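# Stack the 96-well plate from N1 onto the plate in N2

## Task

Lift the 96-well plate out of plate nest N1 and set it on top of the plate already in plate nest N2 so the two are fully nested, with the upper plate's well A1 directly above the lower plate's well A1. The lower plate must remain flat in N2. Finish by releasing the plate and moving the gripper away.

## Robot and tools

Robot: two identical six-joint arms, left_arm and right_arm, each with a parallel two-finger gripper. The scene frame has its origin on the table top midway between the arms, +z up, +x out over the table, and left_arm on the +y side. The left_arm base sits at about (+0.014, +0.245, 0) m and the right_arm base at about (-0.014, -0.352, 0) m, each turned only slightly about z. The names left and right refer to the arms, not to image sides. Viewed from the arms, N1 is the left nest (toward +y) and N2 the right one (toward -y). Each plate has one clipped corner; well A1 sits at that corner, so the clipped corners of both plates must line up.

Tools:
- execute_actions(actions, pictures). actions is a list holding zero or one item. An empty list is a look: nothing new is commanded and the current state comes back with camera images. An item {"rows": [...], "steps": n} is a motion: n control steps of 1/30 s each, n from 5 to 15 (default 15). Each row is applied for one step; if there are fewer rows than steps, the last row repeats. An item with only {"steps": n} (n up to 300) is a wait that sends nothing and returns after that many steps counted from the previous result, with thinking time counting toward it. pictures true asks for images with a motion or wait result.
- zoom_image(camera, region): a closer view of part of the latest image from cam_high (672x504), cam_left_wrist (504x504) or cam_right_wrist (504x504). region is [x0, y0, x1, y1] in image pixels, origin top-left, no larger than 504 by 504.
- read_manual(section): only returns licence text; it does nothing for the task.
- finished_scene(scene): ends the current scene, given its number, and grades it; irreversible. The plate must stay in its goal state. Replying without any tool call also ends things.

Rows: every row is one flat list of exactly 14 numbers covering both arms, even when one arm stays still: left_arm waist, shoulder, elbow, wrist pitch, wrist yaw, wrist roll, gripper opening, then the same seven for right_arm. The six joint values are absolute target angles in radians, in the same form as the Joint positions line; they are not offsets. To keep an arm still, repeat its current angles. Stated ranges: waist -2.880..2.880, shoulder 0.000..3.142, elbow 0.000..3.019, wrist pitch -1.693..1.571, wrist yaw -1.571..1.571, wrist roll -2.094..2.094. True ends may differ by up to 0.019 rad. A target more than 0.019 rad outside a range, and beyond the joint's current angle, gets the whole call refused (nothing sent). Targets past the real end are clipped, and a "joint sent to its limit" line may appear, possibly referring to an earlier action. The opening is an absolute value on a -1 (closed) to +1 (fully open, 0.094 m pad gap) scale.

Motion: speed is capped. Each step, a joint's target is held within a fixed lead of its measured angle (waist 0.264, shoulder 0.32, elbow 0.276, wrist pitch 0.33, wrist yaw 0.186, wrist roll 0.522 rad), and if the targets would move the hand more than 70 mm from where it is, they are all scaled back. Far moves therefore take several actions. Between calls the arms keep heading for the last row sent until they settle or a step is HELD; then only a new action moves them further. Results are captured 5 steps before an action ends; those last steps run during your next reply. Very small commanded moves (a few mm) may not move the hand.

Result lines: the state line gives each gripper's end_effector_position (metres, scene frame) and end_effector_quat_wxyz. That point lies between the finger pads about 1 cm behind the fingertips; fingers point along the gripper's +z and close along its y. Printed positions can be off, more at long reach. Joint positions and Joint velocities list each arm's six joints (rad, rad/s) then the pad gap (m, m/s). grip_measured is the measured opening on the command scale; each gripper may read off by about 1 mm. Joint torques are total drive outputs with offsets, friction and noise, so treat them as rough. "joint command not followed" means a clearance check altered or blocked some joint targets; HELD marks steps where your row was partly or fully not sent. MOTOR HOT warns from 85 °C; at 100 °C that arm goes limp and drops what it holds (OVER-TEMPERATURE FAULT), so avoid holding loads needlessly long.

Gripping: to hold the plate, command an opening about 0.03 below grip_measured for a firm grip (less for a lighter one). Pad force is about 50 to 62 N, lower on very thin parts.

Cautions: do not drop the plate from height; a few mm when placing is acceptable. Keep the lower plate seated and undisturbed in N2. Do not knock anything off the table, push hard on objects, or let the arms collide or press on each other. Faster, smoother, lower-effort motion is preferred.

Each tool is called as name(argument=value, ...) on one line, values as JSON.

## Session

execute_actions(actions=[])

Scene clock: 0.00 s of 13200.00 s.
left_arm: end_effector_position=(+0.1964, -0.2795, +0.3466) grip_measured=+1.000 end_effector_quat_wxyz=(+0.164, +0.323, +0.920, -0.152) | right_arm: end_effector_position=(+0.3159, -0.4479, +0.1577) grip_measured=+1.000 end_effector_quat_wxyz=(-0.259, -0.665, +0.699, +0.054)
Joint positions: left_arm=[-1.192  1.523  1.67  -1.272 -0.075 -0.567  0.094] | right_arm=[-0.177  1.552  1.183 -1.635  0.323 -1.569  0.094]
Joint velocities: left_arm=[-0.005 -0.015  0.007 -0.002  0.007  0.007  0.   ] | right_arm=[ 0.005 -0.005 -0.042  0.007  0.022 -0.037  0.   ]
Joint torques (N m, as the arm reports them, + toward a larger angle): no reading

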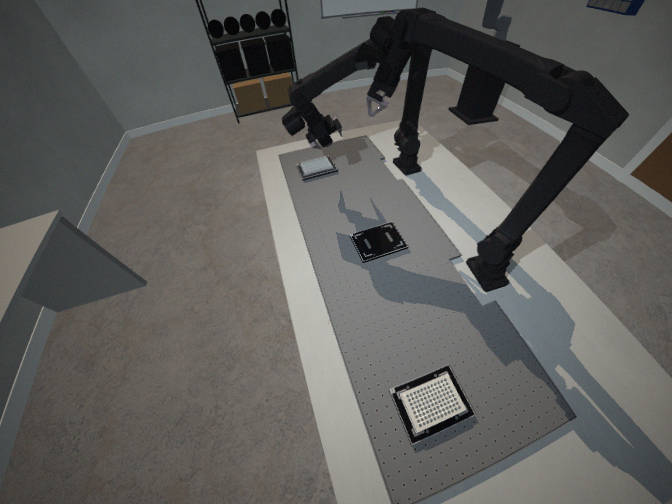

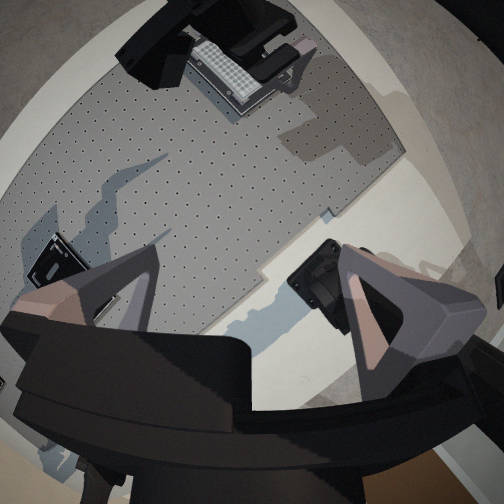

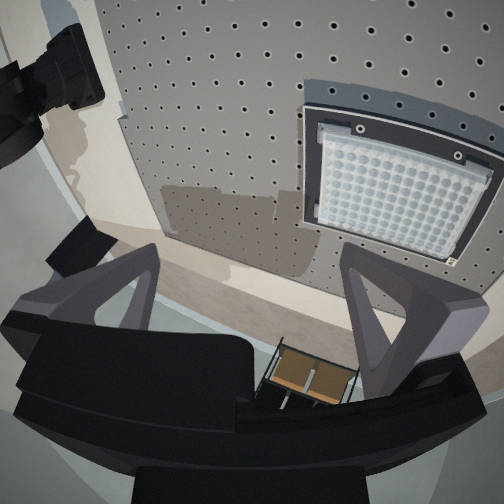

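zoom_image(camera="cam_high", region=[370,350,500,460])

zoom_image(camera="cam_right_wrist", region=[290,80,504,280])

zoom_image(camera="cam_high", region=[280,140,430,280])

Region (370, 350, 500, 460) of cam_high's 672x504 image, scaled by 3.877, with more detail than that image has; it fills the top 426 rows of this view, and the rest is white.

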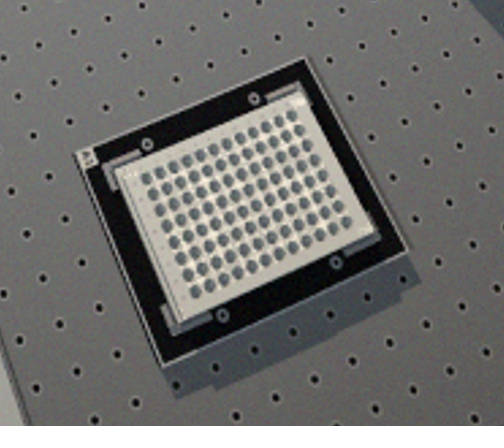

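Region (290, 80, 504, 280) of cam_right_wrist's 504x504 image, scaled by 2.355, with more detail than that image has; it fills the top 471 rows of this view, and the rest is white.

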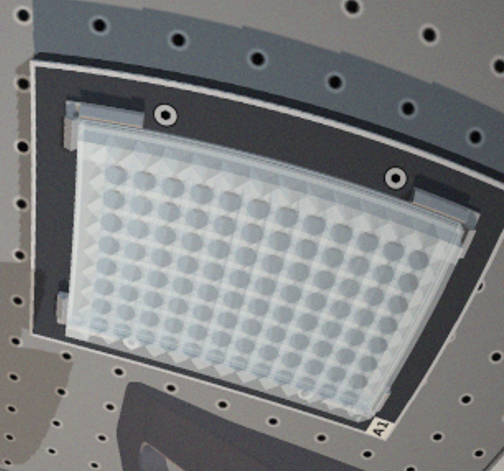

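Region (280, 140, 430, 280) of cam_high's 672x504 image, scaled by 3.360, with more detail than that image has; it fills the top 470 rows of this view, and the rest is white.

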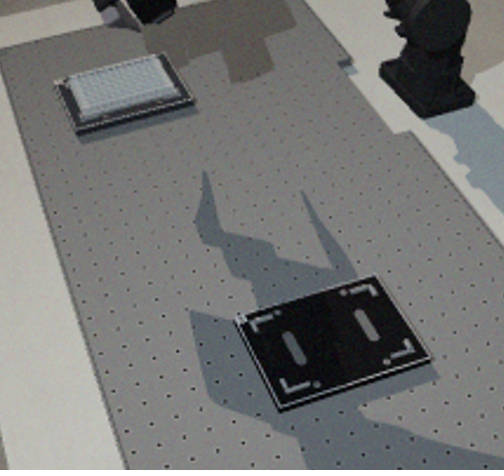

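execute_actions(actions=[{"rows":[[-0.5,1.523,1.67,-1.272,0,0,1,-0.468,1.53,1.183,-1.5,0,-0.412,1]]}])

execute_actions(actions=[{"rows":[[0.726,1.559,1.255,-1.267,0,0.658,1,-0.468,1.481,1.166,-1.256,0,-0.412,1]]}])

execute_actions(actions=[{"steps":45}], pictures=true)

Scene clock: 1.03 s of 13200.00 s.
left_arm: end_effector_position=(+0.3534, -0.1948, +0.3462) grip_measured=+1.000 end_effector_quat_wxyz=(+0.188, +0.334, +0.916, -0.116) | right_arm: end_effector_position=(+0.3090, -0.5194, +0.1380) grip_measured=+1.000 end_effector_quat_wxyz=(-0.130, -0.106, +0.983, +0.080)
Joint positions: left_arm=[-0.848  1.523  1.67  -1.272 -0.007 -0.216  0.094] | right_arm=[-0.528  1.55   1.18  -1.507  0.009 -0.686  0.094]
Joint velocities: left_arm=[ 1.363 -0.015  0.002 -0.002 -0.007  0.505  0.   ] | right_arm=[ 0.005 -0.015  0.027  0.007  0.037  1.81   0.   ]
Joint torques (N m, as the arm reports them, + toward a larger angle): left_arm=[ -0.41 -11.84   8.52   0.77  -0.01   0.2 ] | right_arm=[  1.76 -14.19   8.73   0.21  -0.44   0.04]
Steps of this call (steps 1 to 21: nothing new was sent; steps 22 to 31: the first 10 steps of this action). Readings (joint positions):
22: left_arm=[-1.182 1.523 1.670 -1.272 -0.052 -0.522] | right_arm=[-0.194 1.551 1.181 -1.616 0.241 -1.502]
23: left_arm=[-1.166 1.523 1.670 -1.272 -0.033 -0.471] | right_arm=[-0.226 1.550 1.180 -1.584 0.149 -1.420]
25: left_arm=[-1.107 1.523 1.670 -1.272 -0.015 -0.384] | right_arm=[-0.332 1.550 1.180 -1.536 0.027 -1.237]
29: left_arm=[-0.941 1.523 1.670 -1.272 -0.007 -0.260] | right_arm=[-0.510 1.550 1.180 -1.507 0.009 -0.837]
31: the state above

Scene clock: 1.53 s of 13200.00 s.
left_arm: end_effector_position=(+0.4807, +0.1102, +0.2122) grip_measured=+1.000 end_effector_quat_wxyz=(+0.077, +0.250, +0.965, +0.000) | right_arm: end_effector_position=(+0.3657, -0.5165, +0.1390) grip_measured=+1.000 end_effector_quat_wxyz=(-0.018, -0.013, +1.000, +0.007)
Joint positions: left_arm=[-0.215  1.52   1.37  -1.268 -0.005  0.224  0.094] | right_arm=[-0.462  1.502  1.159 -1.266  0.002 -0.432  0.094]
Joint velocities: left_arm=[ 1.158  0.151 -0.774  0.007 -0.022  1.194  0.   ] | right_arm=[-0.005 -0.024 -0.027  0.002  0.007  0.022  0.   ]
Joint torques (N m, as the arm reports them, + toward a larger angle): left_arm=[  0.56 -10.52   8.77   0.32   0.     0.17] | right_arm=[ -2.69 -14.16   9.73   0.83  -0.15   0.09]
Steps of this call (steps 1 to 5: the last 5 steps of your previous action; steps 6 to 15: the first 10 steps of this action). Readings (joint positions):
6: left_arm=[-0.561 1.522 1.657 -1.269 -0.005 -0.094] | right_arm=[-0.470 1.544 1.172 -1.458 0.002 -0.492]
7: left_arm=[-0.517 1.515 1.633 -1.268 -0.005 -0.061] | right_arm=[-0.464 1.535 1.163 -1.384 0.002 -0.478]
9: left_arm=[-0.438 1.507 1.570 -1.268 -0.005 0.004] | right_arm=[-0.462 1.524 1.159 -1.302 0.002 -0.458]
13: left_arm=[-0.292 1.512 1.432 -1.268 -0.005 0.143] | right_arm=[-0.462 1.505 1.159 -1.267 0.002 -0.437]
15: the state above

Scene clock: 3.03 s of 13200.00 s.
left_arm: end_effector_position=(+0.3715, +0.5194, +0.1492) grip_measured=+1.000 end_effector_quat_wxyz=(-0.002, -0.006, +1.000, +0.000) | right_arm: end_effector_position=(+0.3658, -0.5166, +0.1390) grip_measured=+1.000 end_effector_quat_wxyz=(-0.018, -0.009, +1.000, +0.007)
Joint positions: left_arm=[ 0.722  1.562  1.257 -1.268 -0.002  0.643  0.094] | right_arm=[-0.462  1.502  1.159 -1.266  0.002 -0.423  0.094]
Joint velocities: left_arm=[-0.015  0.005  0.012 -0.002  0.007 -0.037  0.   ] | right_arm=[-0.015 -0.024  0.007 -0.007 -0.007  0.022  0.   ]
Joint torques (N m, as the arm reports them, + toward a larger angle): left_arm=[ -0.39 -11.28   7.41  -0.04   0.05   0.21] | right_arm=[ -2.57 -13.97   9.73   0.77  -0.14   0.11]
Kept back: nothing.
Steps of this call (steps 1 to 5: the last 5 steps of your previous action; steps 6 to 45: the robot went on to your last target). Readings (joint positions):
1: left_arm=[-0.173 1.525 1.344 -1.268 -0.005 0.264] | right_arm=[-0.462 1.502 1.159 -1.266 0.002 -0.430]
2: left_arm=[-0.129 1.531 1.322 -1.268 -0.005 0.302] | right_arm=[-0.462 1.502 1.159 -1.266 0.002 -0.429]
4: left_arm=[-0.033 1.544 1.288 -1.268 -0.005 0.370] | right_arm=[-0.462 1.502 1.159 -1.266 0.002 -0.427]
8: left_arm=[0.179 1.561 1.261 -1.268 -0.005 0.472] | right_arm=[-0.462 1.502 1.159 -1.266 0.002 -0.425]
45: the state above
All arms were judged still, so your last target was given up. Only a new action makes them travel on or press farther. Fingers that are still opening or closing keep moving.

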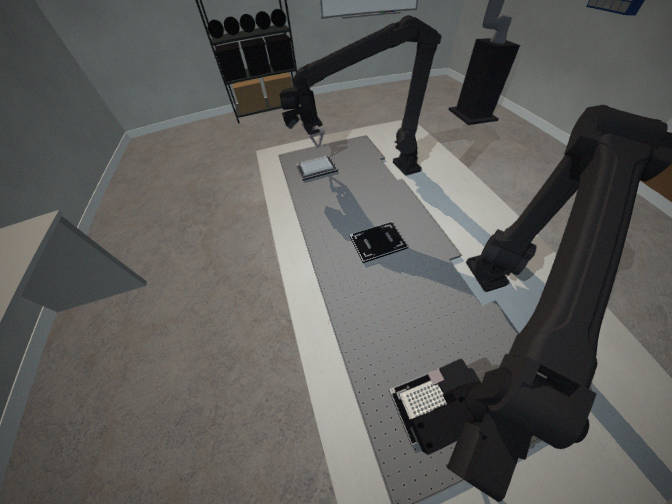

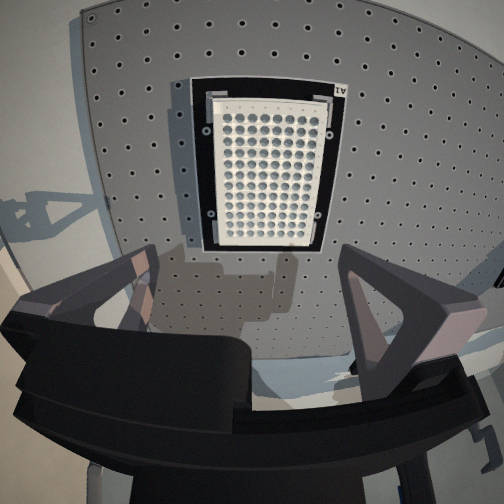

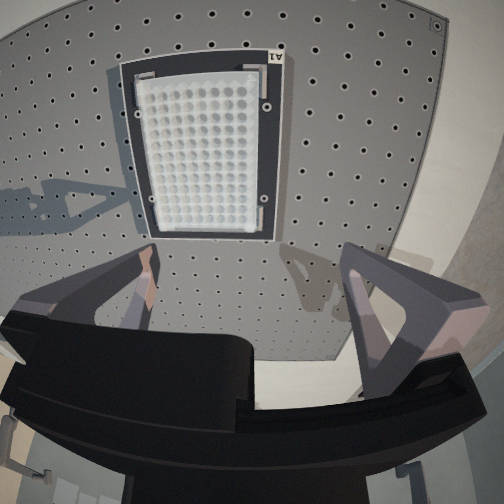

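zoom_image(camera="cam_right_wrist", region=[110,40,310,250])

zoom_image(camera="cam_left_wrist", region=[170,65,370,265])

Region (110, 40, 310, 250) of cam_right_wrist's 504x504 image, scaled by 2.400, with more detail than that image has; it fills the left 480 columns of this view, and the rest is white.

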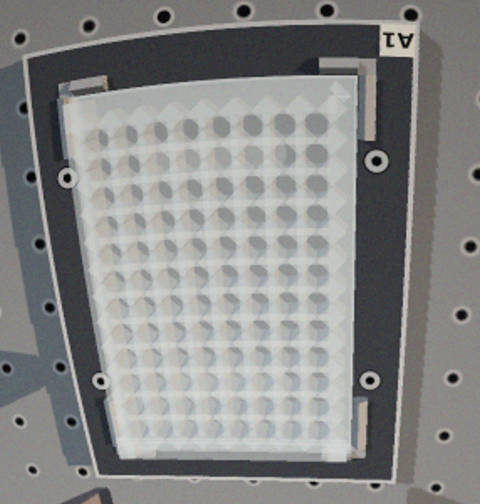

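Region (170, 65, 370, 265) of cam_left_wrist's 504x504 image, scaled by 2.520, with more detail than that image has.

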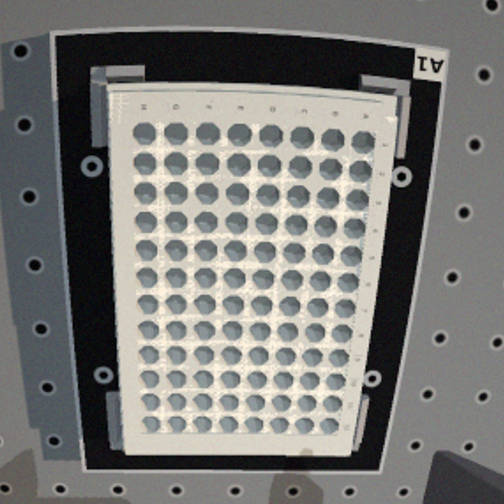

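execute_actions(actions=[{"rows":[[0.715,1.575,1.22,-1.22,0,0.63,1,-0.44,1.51,1.13,-1.2,0,-0.38,1],[0.715,1.575,1.22,-1.22,0,0.63,1,-0.44,1.51,1.13,-1.2,0,-0.38,1],[0.705,1.59,1.18,-1.16,0,0.63,1,-0.42,1.52,1.1,-1.15,0,-0.35,1],[0.705,1.59,1.18,-1.16,0,0.63,1,-0.42,1.52,1.1,-1.15,0,-0.35,1],[0.7,1.605,1.15,-1.11,0,0.63,1,-0.4,1.54,1.07,-1.1,0,-0.33,1],[0.7,1.605,1.15,-1.11,0,0.63,1,-0.4,1.54,1.07,-1.1,0,-0.33,1],[0.693,1.62,1.115,-1.066,0,0.625,1,-0.379,1.55,1.036,-1.045,0,-0.315,1]]}])

execute_actions(actions=[{"steps":15}], pictures=true)

Scene clock: 3.87 s of 13200.00 s.
left_arm: end_effector_position=(+0.3655, +0.5047, +0.0833) grip_measured=+1.000 end_effector_quat_wxyz=(-0.005, +0.002, +1.000, -0.002) | right_arm: end_effector_position=(+0.3752, -0.4858, +0.0838) grip_measured=+1.000 end_effector_quat_wxyz=(+0.002, -0.009, +1.000, -0.002)
Joint positions: left_arm=[ 0.704  1.601  1.116 -1.097 -0.002  0.641  0.094] | right_arm=[-0.384  1.53   1.034 -1.068  0.002 -0.347  0.094]
Joint velocities: left_arm=[-0.093  0.288 -0.198  0.144 -0.037  0.007  0.   ] | right_arm=[ 0.259  0.21  -0.198  0.154 -0.007  0.125  0.   ]
Joint torques (N m, as the arm reports them, + toward a larger angle): left_arm=[ -0.96 -10.8    7.86   0.7    0.05  -0.12] | right_arm=[ -3.37 -11.84  10.01   0.97  -0.09   0.11]
Steps of this call (steps 1 to 15: nothing new was sent; steps 16 to 25: the first 10 steps of this action). Readings (joint positions):
16: left_arm=[0.722 1.562 1.252 -1.260 -0.002 0.643] | right_arm=[-0.461 1.502 1.154 -1.253 0.002 -0.418]
17: left_arm=[0.722 1.560 1.244 -1.250 -0.002 0.643] | right_arm=[-0.459 1.501 1.147 -1.235 0.002 -0.413]
19: left_arm=[0.721 1.560 1.213 -1.209 -0.002 0.643] | right_arm=[-0.449 1.502 1.121 -1.189 0.002 -0.394]
23: left_arm=[0.711 1.581 1.139 -1.116 -0.002 0.642] | right_arm=[-0.406 1.516 1.055 -1.091 0.002 -0.358]
25: the state above

Scene clock: 4.37 s of 13200.00 s.
left_arm: end_effector_position=(+0.3646, +0.5015, +0.0710) grip_measured=+1.000 end_effector_quat_wxyz=(-0.013, +0.004, +1.000, -0.008) | right_arm: end_effector_position=(+0.3754, -0.4809, +0.0745) grip_measured=+1.000 end_effector_quat_wxyz=(-0.003, -0.005, +1.000, +0.000)
Joint positions: left_arm=[ 0.699  1.622  1.106 -1.085 -0.002  0.64   0.094] | right_arm=[-0.373  1.546  1.024 -1.054  0.002 -0.327  0.094]
Joint velocities: left_arm=[-0.015 -0.015  0.007 -0.007 -0.051 -0.007  0.   ] | right_arm=[-0.024 -0.015  0.002  0.017  0.007 -0.007  0.   ]
Joint torques (N m, as the arm reports them, + toward a larger angle): left_arm=[ -1.08 -11.21   7.44   0.6    0.05  -0.11] | right_arm=[ -2.7  -12.18   9.53   0.85  -0.13   0.1 ]
Kept back: nothing.
Steps of this call (steps 1 to 5: the last 5 steps of your previous action; steps 6 to 15: the robot went on to your last target). Readings (joint positions):
1: left_arm=[0.701 1.610 1.111 -1.093 -0.002 0.641] | right_arm=[-0.377 1.537 1.028 -1.064 0.002 -0.343]
2: left_arm=[0.700 1.617 1.107 -1.091 -0.002 0.641] | right_arm=[-0.373 1.543 1.025 -1.062 0.002 -0.340]
4: left_arm=[0.699 1.623 1.106 -1.088 -0.002 0.641] | right_arm=[-0.373 1.546 1.024 -1.059 0.002 -0.335]
8: left_arm=[0.699 1.622 1.106 -1.085 -0.002 0.641] | right_arm=[-0.373 1.546 1.024 -1.055 0.002 -0.330]
15: the state above

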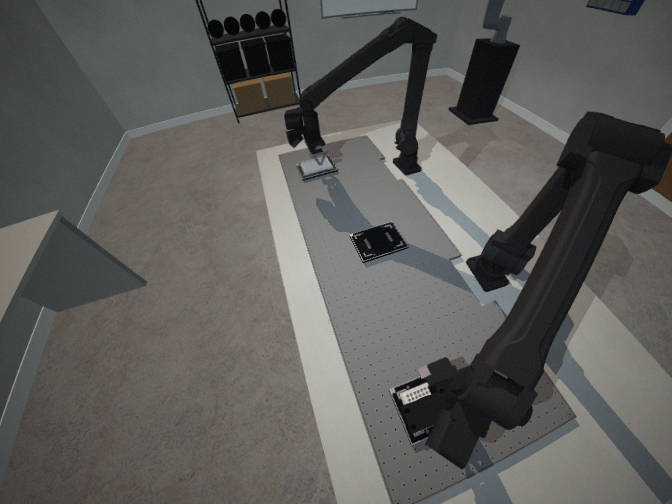

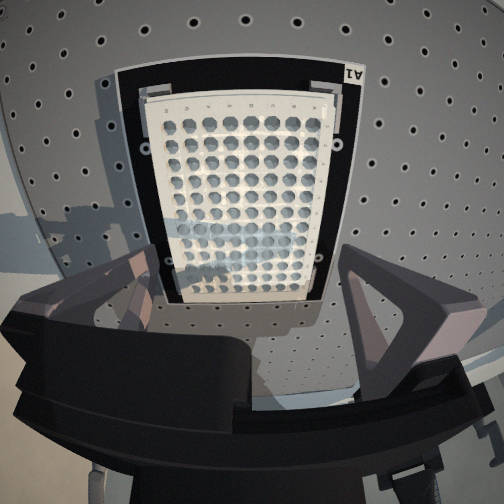

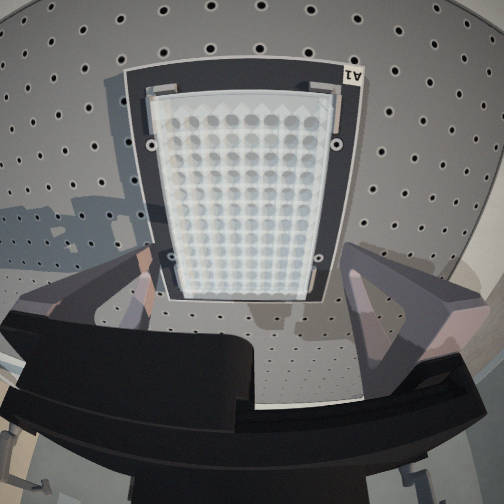

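execute_actions(actions=[{"rows":[[0.69,1.63,1.10,-1.03,0,0.612,1,-0.3,1.546,1.15,-1.1,0,0,1],[0.69,1.63,1.10,-1.03,0,0.612,1,-0.3,1.546,1.15,-1.1,0,0,1],[0.69,1.63,1.10,-1.03,0,0.612,1,-0.3,1.546,1.15,-1.1,0,0,1],[0.69,1.639,1.093,-1.003,0,0.612,1,0.786,1.64,1.28,-1.2,0,0.852,1]]}])

execute_actions(actions=[{"steps":40}], pictures=true)

Scene clock: 5.03 s of 13200.00 s.
left_arm: end_effector_position=(+0.3727, +0.5075, +0.0668) grip_measured=+1.000 end_effector_quat_wxyz=(+0.007, -0.002, +1.000, +0.007) | right_arm: end_effector_position=(+0.4442, -0.3659, +0.1201) grip_measured=+1.000 end_effector_quat_wxyz=(+0.017, +0.113, +0.993, -0.001)
Joint positions: left_arm=[ 0.699  1.623  1.095 -1.023 -0.002  0.629  0.094] | right_arm=[-0.083  1.587  1.205 -1.156  0.004  0.199  0.094]
Joint velocities: left_arm=[-0.005 -0.015 -0.002  0.007  0.022 -0.022  0.   ] | right_arm=[ 1.431  0.132  0.247 -0.105 -0.007  1.56   0.   ]
Joint torques (N m, as the arm reports them, + toward a larger angle): left_arm=[-1.37 -9.96  6.73  0.71  0.05 -0.11] | right_arm=[ -1.62 -11.9   11.24  -0.05  -0.12   0.09]
Steps of this call (steps 1 to 10: the robot went on to your last target; steps 11 to 20: the first 10 steps of this action). Readings (joint positions):
11: left_arm=[0.699 1.622 1.105 -1.078 -0.002 0.638] | right_arm=[-0.368 1.547 1.033 -1.066 0.002 -0.274]
12: left_arm=[0.699 1.622 1.103 -1.067 -0.002 0.636] | right_arm=[-0.359 1.549 1.048 -1.080 0.002 -0.221]
14: left_arm=[0.699 1.622 1.101 -1.049 -0.002 0.633] | right_arm=[-0.325 1.551 1.089 -1.101 0.004 -0.128]
18: left_arm=[0.699 1.623 1.095 -1.024 -0.002 0.630] | right_arm=[-0.178 1.576 1.181 -1.146 0.004 0.088]
20: the state above

Scene clock: 6.37 s of 13200.00 s.
left_arm: end_effector_position=(+0.3729, +0.5076, +0.0668) grip_measured=+1.000 end_effector_quat_wxyz=(+0.008, -0.002, +1.000, +0.007) | right_arm: end_effector_position=(+0.2967, -0.0093, +0.1163) grip_measured=+1.000 end_effector_quat_wxyz=(-0.002, +0.003, +1.000, -0.001)
Joint positions: left_arm=[ 0.699  1.623  1.095 -1.022 -0.002  0.627  0.094] | right_arm=[ 0.779  1.624  1.241 -1.191 -0.001  0.841  0.094]
Joint velocities: left_arm=[-0.005  0.005 -0.007 -0.002 -0.139  0.007  0.   ] | right_arm=[-0.005 -0.005 -0.007 -0.002 -0.095 -0.022  0.   ]
Joint torques (N m, as the arm reports them, + toward a larger angle): left_arm=[-1.38 -9.97  6.75  0.72  0.05 -0.12] | right_arm=[ -1.7  -13.03  12.58   0.23   0.12   0.09]
Kept back: nothing.
Steps of this call (steps 1 to 5: the last 5 steps of your previous action; steps 6 to 40: the robot went on to your last target). Readings (joint positions):
1: left_arm=[0.699 1.623 1.095 -1.023 -0.002 0.628] | right_arm=[-0.032 1.591 1.212 -1.159 0.004 0.254]
2: left_arm=[0.699 1.623 1.095 -1.022 -0.002 0.628] | right_arm=[0.019 1.594 1.216 -1.162 0.004 0.309]
4: left_arm=[0.699 1.623 1.095 -1.022 -0.002 0.628] | right_arm=[0.125 1.601 1.219 -1.167 0.004 0.416]
8: left_arm=[0.699 1.623 1.095 -1.022 -0.002 0.628] | right_arm=[0.343 1.611 1.219 -1.173 0.004 0.573]
40: the state above

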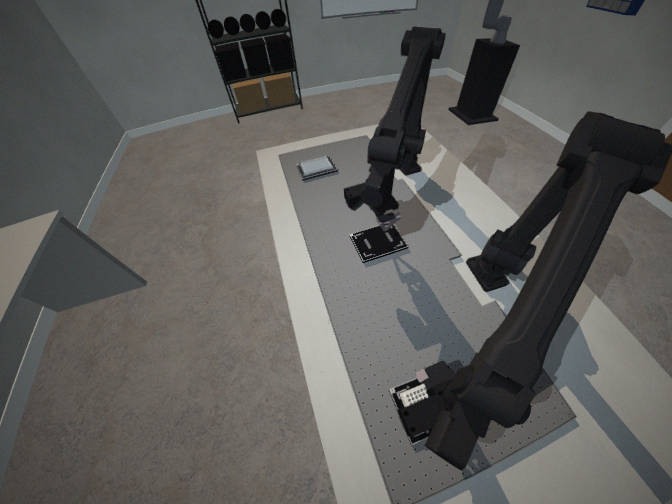

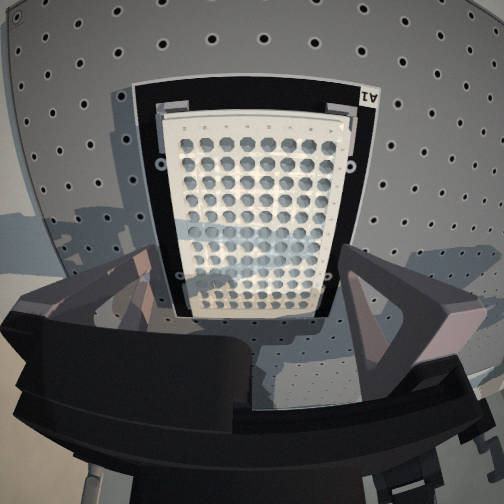

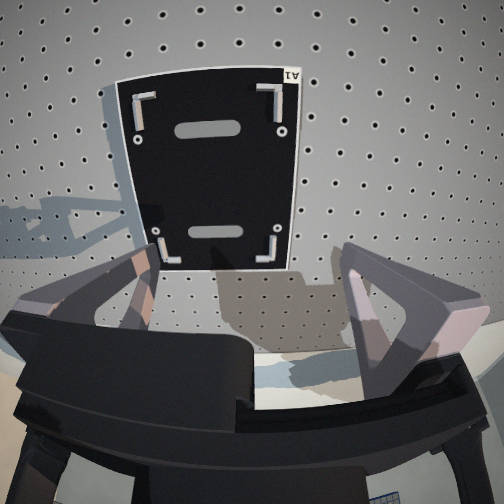

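execute_actions(actions=[{"rows":[[0.683,1.655,1.087,-1.003,0,0.612,1,-0.45,1.624,1.27,-1.2,0,0.49,1]]}])

execute_actions(actions=[{"steps":8}], pictures=true)

Scene clock: 7.00 s of 13200.00 s.
left_arm: end_effector_position=(+0.3715, +0.5024, +0.0579) grip_measured=+1.000 end_effector_quat_wxyz=(-0.002, +0.001, +1.000, +0.000) | right_arm: end_effector_position=(+0.4012, -0.1477, +0.1163) grip_measured=+1.000 end_effector_quat_wxyz=(-0.003, +0.077, +0.997, +0.001)
Joint positions: left_arm=[ 0.692  1.639  1.087 -1.022 -0.002  0.627  0.094] | right_arm=[ 0.4    1.624  1.241 -1.191 -0.006  0.611  0.094]
Joint velocities: left_arm=[-0.005  0.015 -0.007  0.002 -0.037  0.007  0.   ] | right_arm=[-1.548  0.005  0.017 -0.007 -0.007 -0.344  0.   ]
Joint torques (N m, as the arm reports them, + toward a larger angle): left_arm=[-1.34 -9.98  6.72  0.66  0.05 -0.11] | right_arm=[ -2.77 -14.15  10.46   0.34   0.2   -0.09]
Steps of this call (steps 1 to 9: the robot went on to your last target; steps 10 to 19: the first 10 steps of this action). Readings (joint positions):
10: left_arm=[0.699 1.624 1.094 -1.022 -0.002 0.627] | right_arm=[0.769 1.624 1.241 -1.191 -0.005 0.809]
11: left_arm=[0.698 1.625 1.094 -1.022 -0.002 0.627] | right_arm=[0.752 1.624 1.241 -1.191 -0.006 0.775]
13: left_arm=[0.696 1.629 1.092 -1.022 -0.002 0.627] | right_arm=[0.688 1.624 1.241 -1.191 -0.006 0.718]
17: left_arm=[0.692 1.637 1.088 -1.022 -0.002 0.627] | right_arm=[0.504 1.624 1.241 -1.191 -0.006 0.638]
19: the state above

Scene clock: 7.27 s of 13200.00 s.
left_arm: end_effector_position=(+0.3715, +0.5024, +0.0579) grip_measured=+1.000 end_effector_quat_wxyz=(-0.002, +0.001, +1.000, +0.000) | right_arm: end_effector_position=(+0.4488, -0.3432, +0.1163) grip_measured=+1.000 end_effector_quat_wxyz=(-0.003, +0.262, +0.965, +0.002)
Joint positions: left_arm=[ 0.692  1.639  1.087 -1.022 -0.002  0.627  0.094] | right_arm=[-0.037  1.624  1.241 -1.191 -0.005  0.548  0.094]
Joint velocities: left_arm=[-0.005  0.005  0.022 -0.002 -0.051 -0.007  0.   ] | right_arm=[-1.626 -0.005  0.007 -0.002 -0.037 -0.11   0.   ]
Joint torques (N m, as the arm reports them, + toward a larger angle): left_arm=[ -1.39 -10.02   6.7    0.66   0.05  -0.11] | right_arm=[ -1.85 -14.17  10.5    0.36   0.14  -0.1 ]
Kept back: nothing.
Steps of this call (steps 1 to 5: the last 5 steps of your previous action; steps 6 to 8: the robot went on to your last target). Readings (joint positions):
1: left_arm=[0.692 1.639 1.087 -1.022 -0.002 0.627] | right_arm=[0.347 1.624 1.241 -1.191 -0.006 0.599]
2: left_arm=[0.692 1.639 1.087 -1.022 -0.002 0.627] | right_arm=[0.293 1.624 1.241 -1.191 -0.006 0.590]
4: left_arm=[0.692 1.639 1.087 -1.022 -0.002 0.627] | right_arm=[0.184 1.624 1.241 -1.191 -0.006 0.572]
8: the state above

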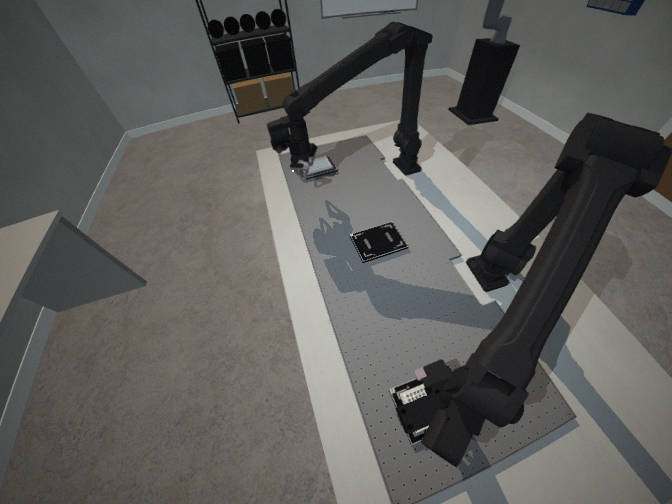

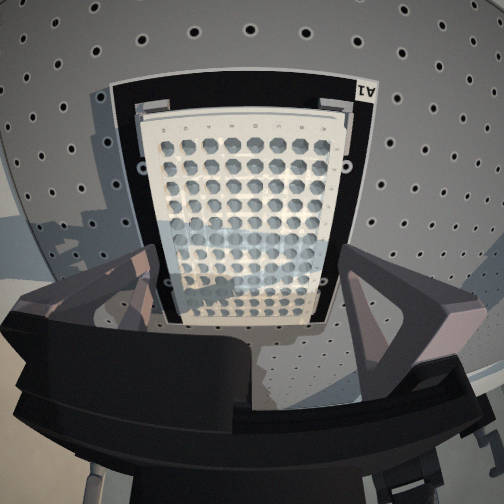

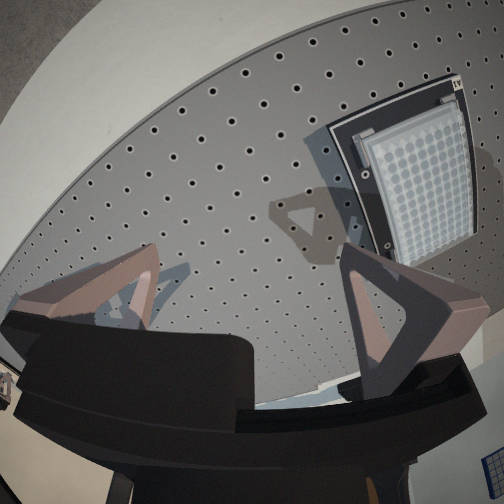

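execute_actions(actions=[{"rows":[[0.7,1.665,1.082,-0.985,0,0.605,1,-0.45,1.624,1.27,-1.2,0,0.49,1],[0.7,1.665,1.082,-0.985,0,0.605,1,-0.45,1.624,1.27,-1.2,0,0.49,1],[0.7,1.665,1.082,-0.985,0,0.605,1,-0.45,1.624,1.27,-1.2,0,0.49,1],[0.7,1.675,1.077,-0.968,0,0.605,1,-0.45,1.624,1.27,-1.2,0,0.49,1]]}])

execute_actions(actions=[{"steps":8}], pictures=true)

Scene clock: 7.83 s of 13200.00 s.
left_arm: end_effector_position=(+0.3739, +0.5042, +0.0470) grip_measured=+1.000 end_effector_quat_wxyz=(+0.001, -0.002, +1.000, +0.002) | right_arm: end_effector_position=(+0.4117, -0.5342, +0.1163) grip_measured=+1.000 end_effector_quat_wxyz=(-0.002, +0.438, +0.899, -0.001)
Joint positions: left_arm=[ 0.692  1.658  1.079 -0.988 -0.002  0.621  0.094] | right_arm=[-0.458  1.624  1.241 -1.191  0.002  0.504  0.094]
Joint velocities: left_arm=[-0.005  0.044 -0.032  0.002 -0.066 -0.007  0.   ] | right_arm=[ 0.317 -0.024 -0.002 -0.002 -0.051 -0.081  0.   ]
Joint torques (N m, as the arm reports them, + toward a larger angle): left_arm=[ -0.09 -10.27   6.68   0.71   0.04  -0.11] | right_arm=[ -3.19 -14.66  11.76   0.16  -0.04  -0.11]
Steps of this call (steps 1 to 7: the robot went on to your last target; steps 8 to 17: the first 10 steps of this action). Readings (joint positions):
8: left_arm=[0.692 1.639 1.087 -1.019 -0.002 0.626] | right_arm=[-0.461 1.624 1.241 -1.191 0.002 0.517]
9: left_arm=[0.692 1.639 1.086 -1.013 -0.002 0.625] | right_arm=[-0.493 1.624 1.241 -1.191 0.004 0.514]
11: left_arm=[0.692 1.642 1.084 -1.004 -0.002 0.623] | right_arm=[-0.519 1.624 1.241 -1.191 0.005 0.512]
15: left_arm=[0.692 1.654 1.080 -0.989 -0.002 0.622] | right_arm=[-0.483 1.624 1.241 -1.191 0.004 0.506]
17: the state above

Scene clock: 8.10 s of 13200.00 s.
left_arm: end_effector_position=(+0.3732, +0.5037, +0.0457) grip_measured=+1.000 end_effector_quat_wxyz=(-0.000, -0.002, +1.000, +0.001) | right_arm: end_effector_position=(+0.4146, -0.5272, +0.1163) grip_measured=+1.000 end_effector_quat_wxyz=(-0.002, +0.429, +0.903, -0.001)
Joint positions: left_arm=[ 0.692  1.66   1.077 -0.988 -0.002  0.62   0.094] | right_arm=[-0.442  1.624  1.241 -1.191  0.001  0.501  0.094]
Joint velocities: left_arm=[-0.005 -0.005 -0.002  0.012 -0.066 -0.051  0.   ] | right_arm=[-0.024 -0.015 -0.017 -0.002 -0.081  0.007  0.   ]
Joint torques (N m, as the arm reports them, + toward a larger angle): left_arm=[ -0.01 -10.25   6.57   0.67   0.05  -0.11] | right_arm=[ -3.07 -14.45  11.8    0.05  -0.03  -0.06]
Kept back: nothing.
Steps of this call (steps 1 to 5: the last 5 steps of your previous action; steps 6 to 8: the robot went on to your last target). Readings (joint positions):
1: left_arm=[0.692 1.659 1.078 -0.988 -0.002 0.621] | right_arm=[-0.448 1.624 1.241 -1.191 0.001 0.503]
2: left_arm=[0.692 1.660 1.077 -0.988 -0.002 0.621] | right_arm=[-0.442 1.624 1.241 -1.191 0.001 0.503]
4: left_arm=[0.692 1.660 1.077 -0.988 -0.002 0.621] | right_arm=[-0.439 1.624 1.241 -1.191 0.001 0.502]
8: the state above

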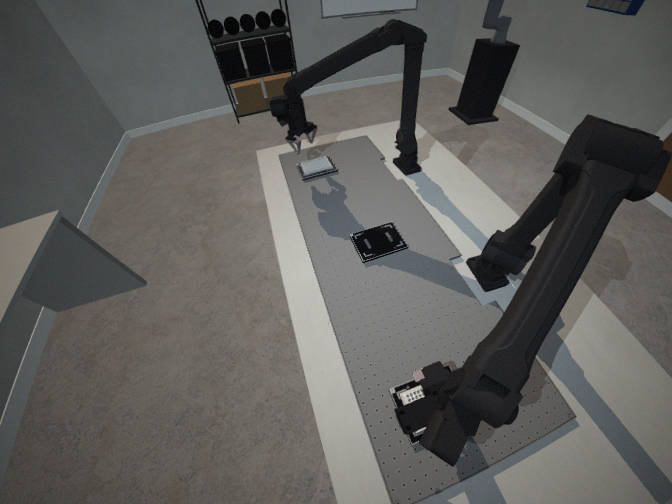

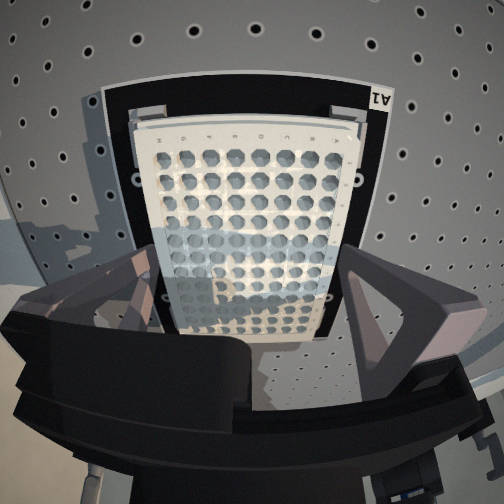

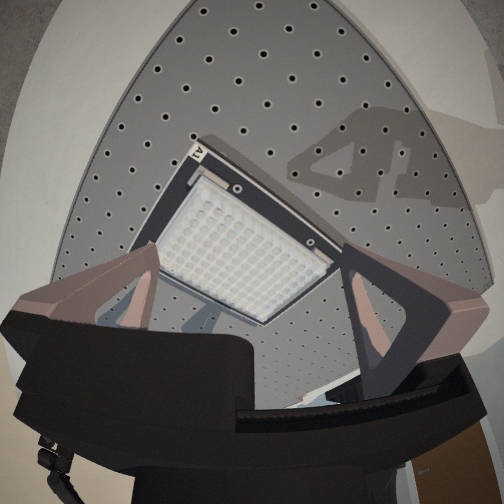

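execute_actions(actions=[{"rows":[[0.695,1.675,1.077,-0.968,0,0.605,0.9,-0.45,1.624,1.27,-1.2,0,0.49,1],[0.695,1.675,1.077,-0.968,0,0.605,0.84,-0.45,1.624,1.27,-1.2,0,0.49,1],[0.695,1.675,1.077,-0.968,0,0.605,0.78,-0.45,1.624,1.27,-1.2,0,0.49,1],[0.695,1.675,1.077,-0.968,0,0.605,0.71,-0.45,1.624,1.27,-1.2,0,0.49,1]]}], pictures=true)

zoom_image(camera="cam_high", region=[380,350,500,460])

Scene clock: 8.60 s of 13200.00 s.
left_arm: end_effector_position=(+0.3735, +0.5039, +0.0457) grip_measured=+0.753 end_effector_quat_wxyz=(+0.000, -0.002, +1.000, +0.002) | right_arm: end_effector_position=(+0.4145, -0.5275, +0.1163) grip_measured=+1.000 end_effector_quat_wxyz=(-0.002, +0.429, +0.903, -0.001)
Joint positions: left_arm=[ 0.692  1.66   1.077 -0.986 -0.003  0.62   0.082] | right_arm=[-0.443  1.624  1.241 -1.191  0.001  0.501  0.094]
Joint velocities: left_arm=[-0.015  0.005  0.012  0.007  0.007  0.022  0.   ] | right_arm=[-0.015  0.005 -0.012 -0.017 -0.022  0.037  0.   ]
Joint torques (N m, as the arm reports them, + toward a larger angle): left_arm=[ -0.44 -10.33   6.6    0.64   0.06  -0.11] | right_arm=[ -2.52 -14.57  11.81   0.16  -0.01  -0.07]
Steps of this call (steps 1 to 5: the robot went on to your last target; steps 6 to 15: the first 10 steps of this action). Readings (joint positions):
6: left_arm=[0.692 1.660 1.077 -0.988 -0.002 0.620] | right_arm=[-0.443 1.624 1.241 -1.191 0.001 0.501]
7: left_arm=[0.692 1.660 1.077 -0.988 -0.002 0.620] | right_arm=[-0.443 1.624 1.241 -1.191 0.001 0.501]
9: left_arm=[0.692 1.660 1.077 -0.986 -0.003 0.620] | right_arm=[-0.443 1.624 1.241 -1.191 0.001 0.501]
13: left_arm=[0.692 1.660 1.077 -0.986 -0.003 0.620] | right_arm=[-0.443 1.624 1.241 -1.191 0.001 0.501]
15: the state above

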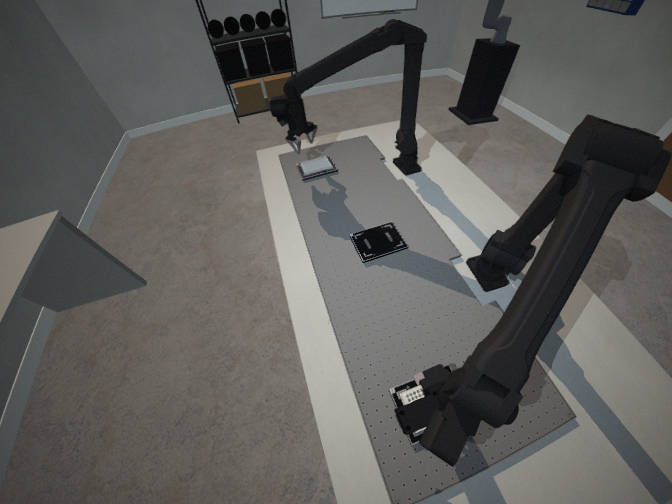

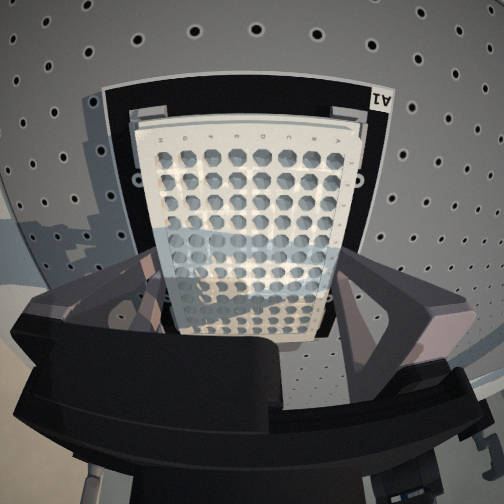

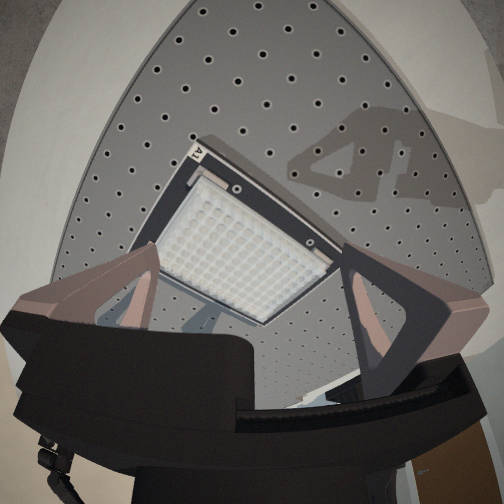

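Region (380, 350, 500, 460) of cam_high's 672x504 image, scaled by 4.200, with more detail than that image has; it fills the top 462 rows of this view, and the rest is white.

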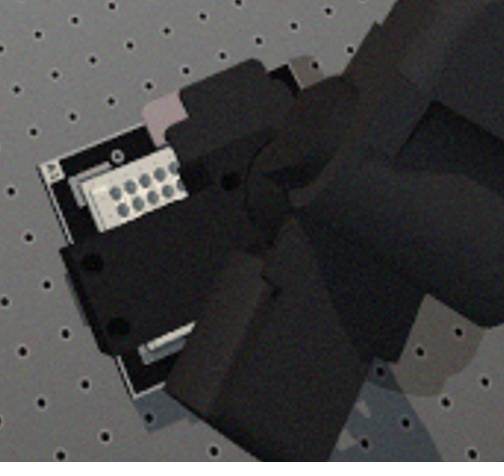

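execute_actions(actions=[{"rows":[[0.695,1.64,1.105,-0.99,0,0.62,0.71,-0.55,1.624,1.27,-1.2,0,0.49,1],[0.695,1.635,1.11,-1,0,0.62,0.71,-0.55,1.624,1.27,-1.2,0,0.49,1],[0.695,1.63,1.115,-1.01,0,0.62,0.71,-0.55,1.624,1.27,-1.2,0,0.49,1],[0.695,1.622,1.12,-1.02,0,0.62,0.71,-0.55,1.624,1.27,-1.2,0,0.49,1],[0.695,1.615,1.126,-1.03,0,0.62,0.71,-0.55,1.624,1.27,-1.2,0,0.49,1],[0.695,1.608,1.133,-1.045,0,0.62,0.71,-0.55,1.624,1.27,-1.2,0,0.49,1],[0.695,1.6,1.145,-1.066,0,0.62,0.71,-0.55,1.624,1.27,-1.2,0,0.49,1],[0.695,1.59,1.16,-1.09,0,0.62,0.71,-0.55,1.624,1.27,-1.2,0,0.49,1],[0.695,1.57,1.185,-1.135,0,0.62,0.71,-0.55,1.624,1.27,-1.2,0,0.49,1]]}])

execute_actions(actions=[{"steps":6}], pictures=true)

Scene clock: 9.27 s of 13200.00 s.
left_arm: end_effector_position=(+0.3713, +0.5024, +0.0802) grip_measured=+0.753 end_effector_quat_wxyz=(-0.003, -0.002, +1.000, -0.001) | right_arm: end_effector_position=(+0.3882, -0.5815, +0.1163) grip_measured=+1.000 end_effector_quat_wxyz=(-0.002, +0.487, +0.874, -0.000)
Joint positions: left_arm=[ 0.692  1.61   1.119 -1.086 -0.003  0.62   0.082] | right_arm=[-0.573  1.624  1.241 -1.191  0.     0.5    0.094]
Joint velocities: left_arm=[-0.005 -0.337  0.383 -0.564 -0.051  0.007  0.001] | right_arm=[-0.015 -0.005 -0.007  0.002 -0.051  0.051  0.   ]
Joint torques (N m, as the arm reports them, + toward a larger angle): left_arm=[ -0.47 -12.45  10.11  -0.34   0.06   0.05] | right_arm=[ -0.96 -14.59  11.63   0.11   0.08  -0.06]
Steps of this call (steps 1 to 5: the last 5 steps of your previous action; steps 6 to 10: the robot went on to your last target; steps 11 to 20: the first 10 steps of this action). Readings (joint positions):
11: left_arm=[0.692 1.659 1.077 -0.986 -0.003 0.620] | right_arm=[-0.449 1.624 1.241 -1.191 -0.002 0.501]
12: left_arm=[0.692 1.658 1.077 -0.986 -0.003 0.620] | right_arm=[-0.461 1.624 1.241 -1.191 -0.002 0.500]
14: left_arm=[0.692 1.652 1.078 -0.991 -0.003 0.620] | right_arm=[-0.500 1.624 1.241 -1.191 -0.002 0.500]
18: left_arm=[0.692 1.628 1.094 -1.038 -0.003 0.620] | right_arm=[-0.566 1.624 1.241 -1.191 -0.000 0.500]
20: the state above

Scene clock: 9.47 s of 13200.00 s.
left_arm: end_effector_position=(+0.3808, +0.5092, +0.1167) grip_measured=+0.753 end_effector_quat_wxyz=(+0.023, -0.002, +1.000, +0.019) | right_arm: end_effector_position=(+0.3919, -0.5751, +0.1163) grip_measured=+1.000 end_effector_quat_wxyz=(-0.002, +0.480, +0.877, -0.000)
Joint positions: left_arm=[ 0.692  1.558  1.16  -1.113 -0.003  0.62   0.082] | right_arm=[-0.557  1.624  1.241 -1.191  0.     0.5    0.094]
Joint velocities: left_arm=[-0.015 -0.112  0.017 -0.002  0.007 -0.051 -0.   ] | right_arm=[ 0.054  0.005  0.002 -0.017  0.051  0.007  0.   ]
Joint torques (N m, as the arm reports them, + toward a larger angle): left_arm=[-0.47 -9.57  9.02 -0.77  0.06  0.05] | right_arm=[ -2.43 -14.46  11.82   0.16   0.04  -0.05]
Kept back: nothing.
Steps of this call (steps 1 to 5: the last 5 steps of your previous action; step 6: the robot went on to your last target). Readings (joint positions):
1: left_arm=[0.692 1.600 1.131 -1.100 -0.003 0.620] | right_arm=[-0.572 1.624 1.241 -1.191 0.000 0.500]
2: left_arm=[0.692 1.589 1.140 -1.107 -0.003 0.620] | right_arm=[-0.569 1.624 1.241 -1.191 0.000 0.500]
4: left_arm=[0.692 1.569 1.154 -1.112 -0.003 0.620] | right_arm=[-0.562 1.624 1.241 -1.191 0.000 0.500]
6: the state above

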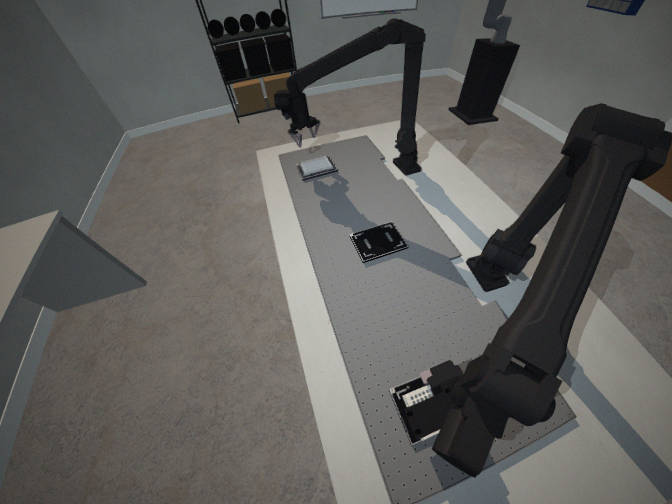

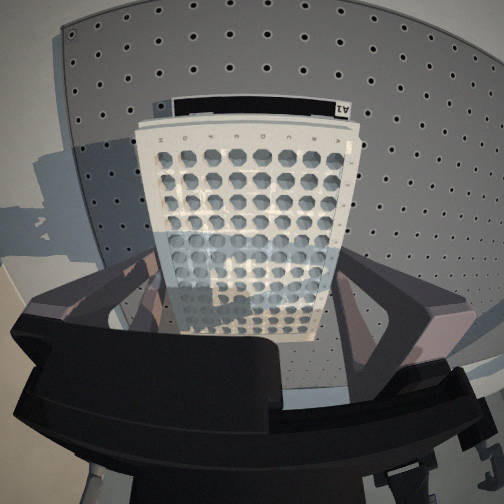

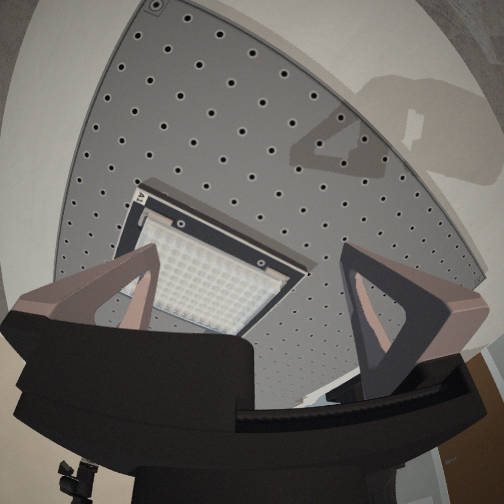

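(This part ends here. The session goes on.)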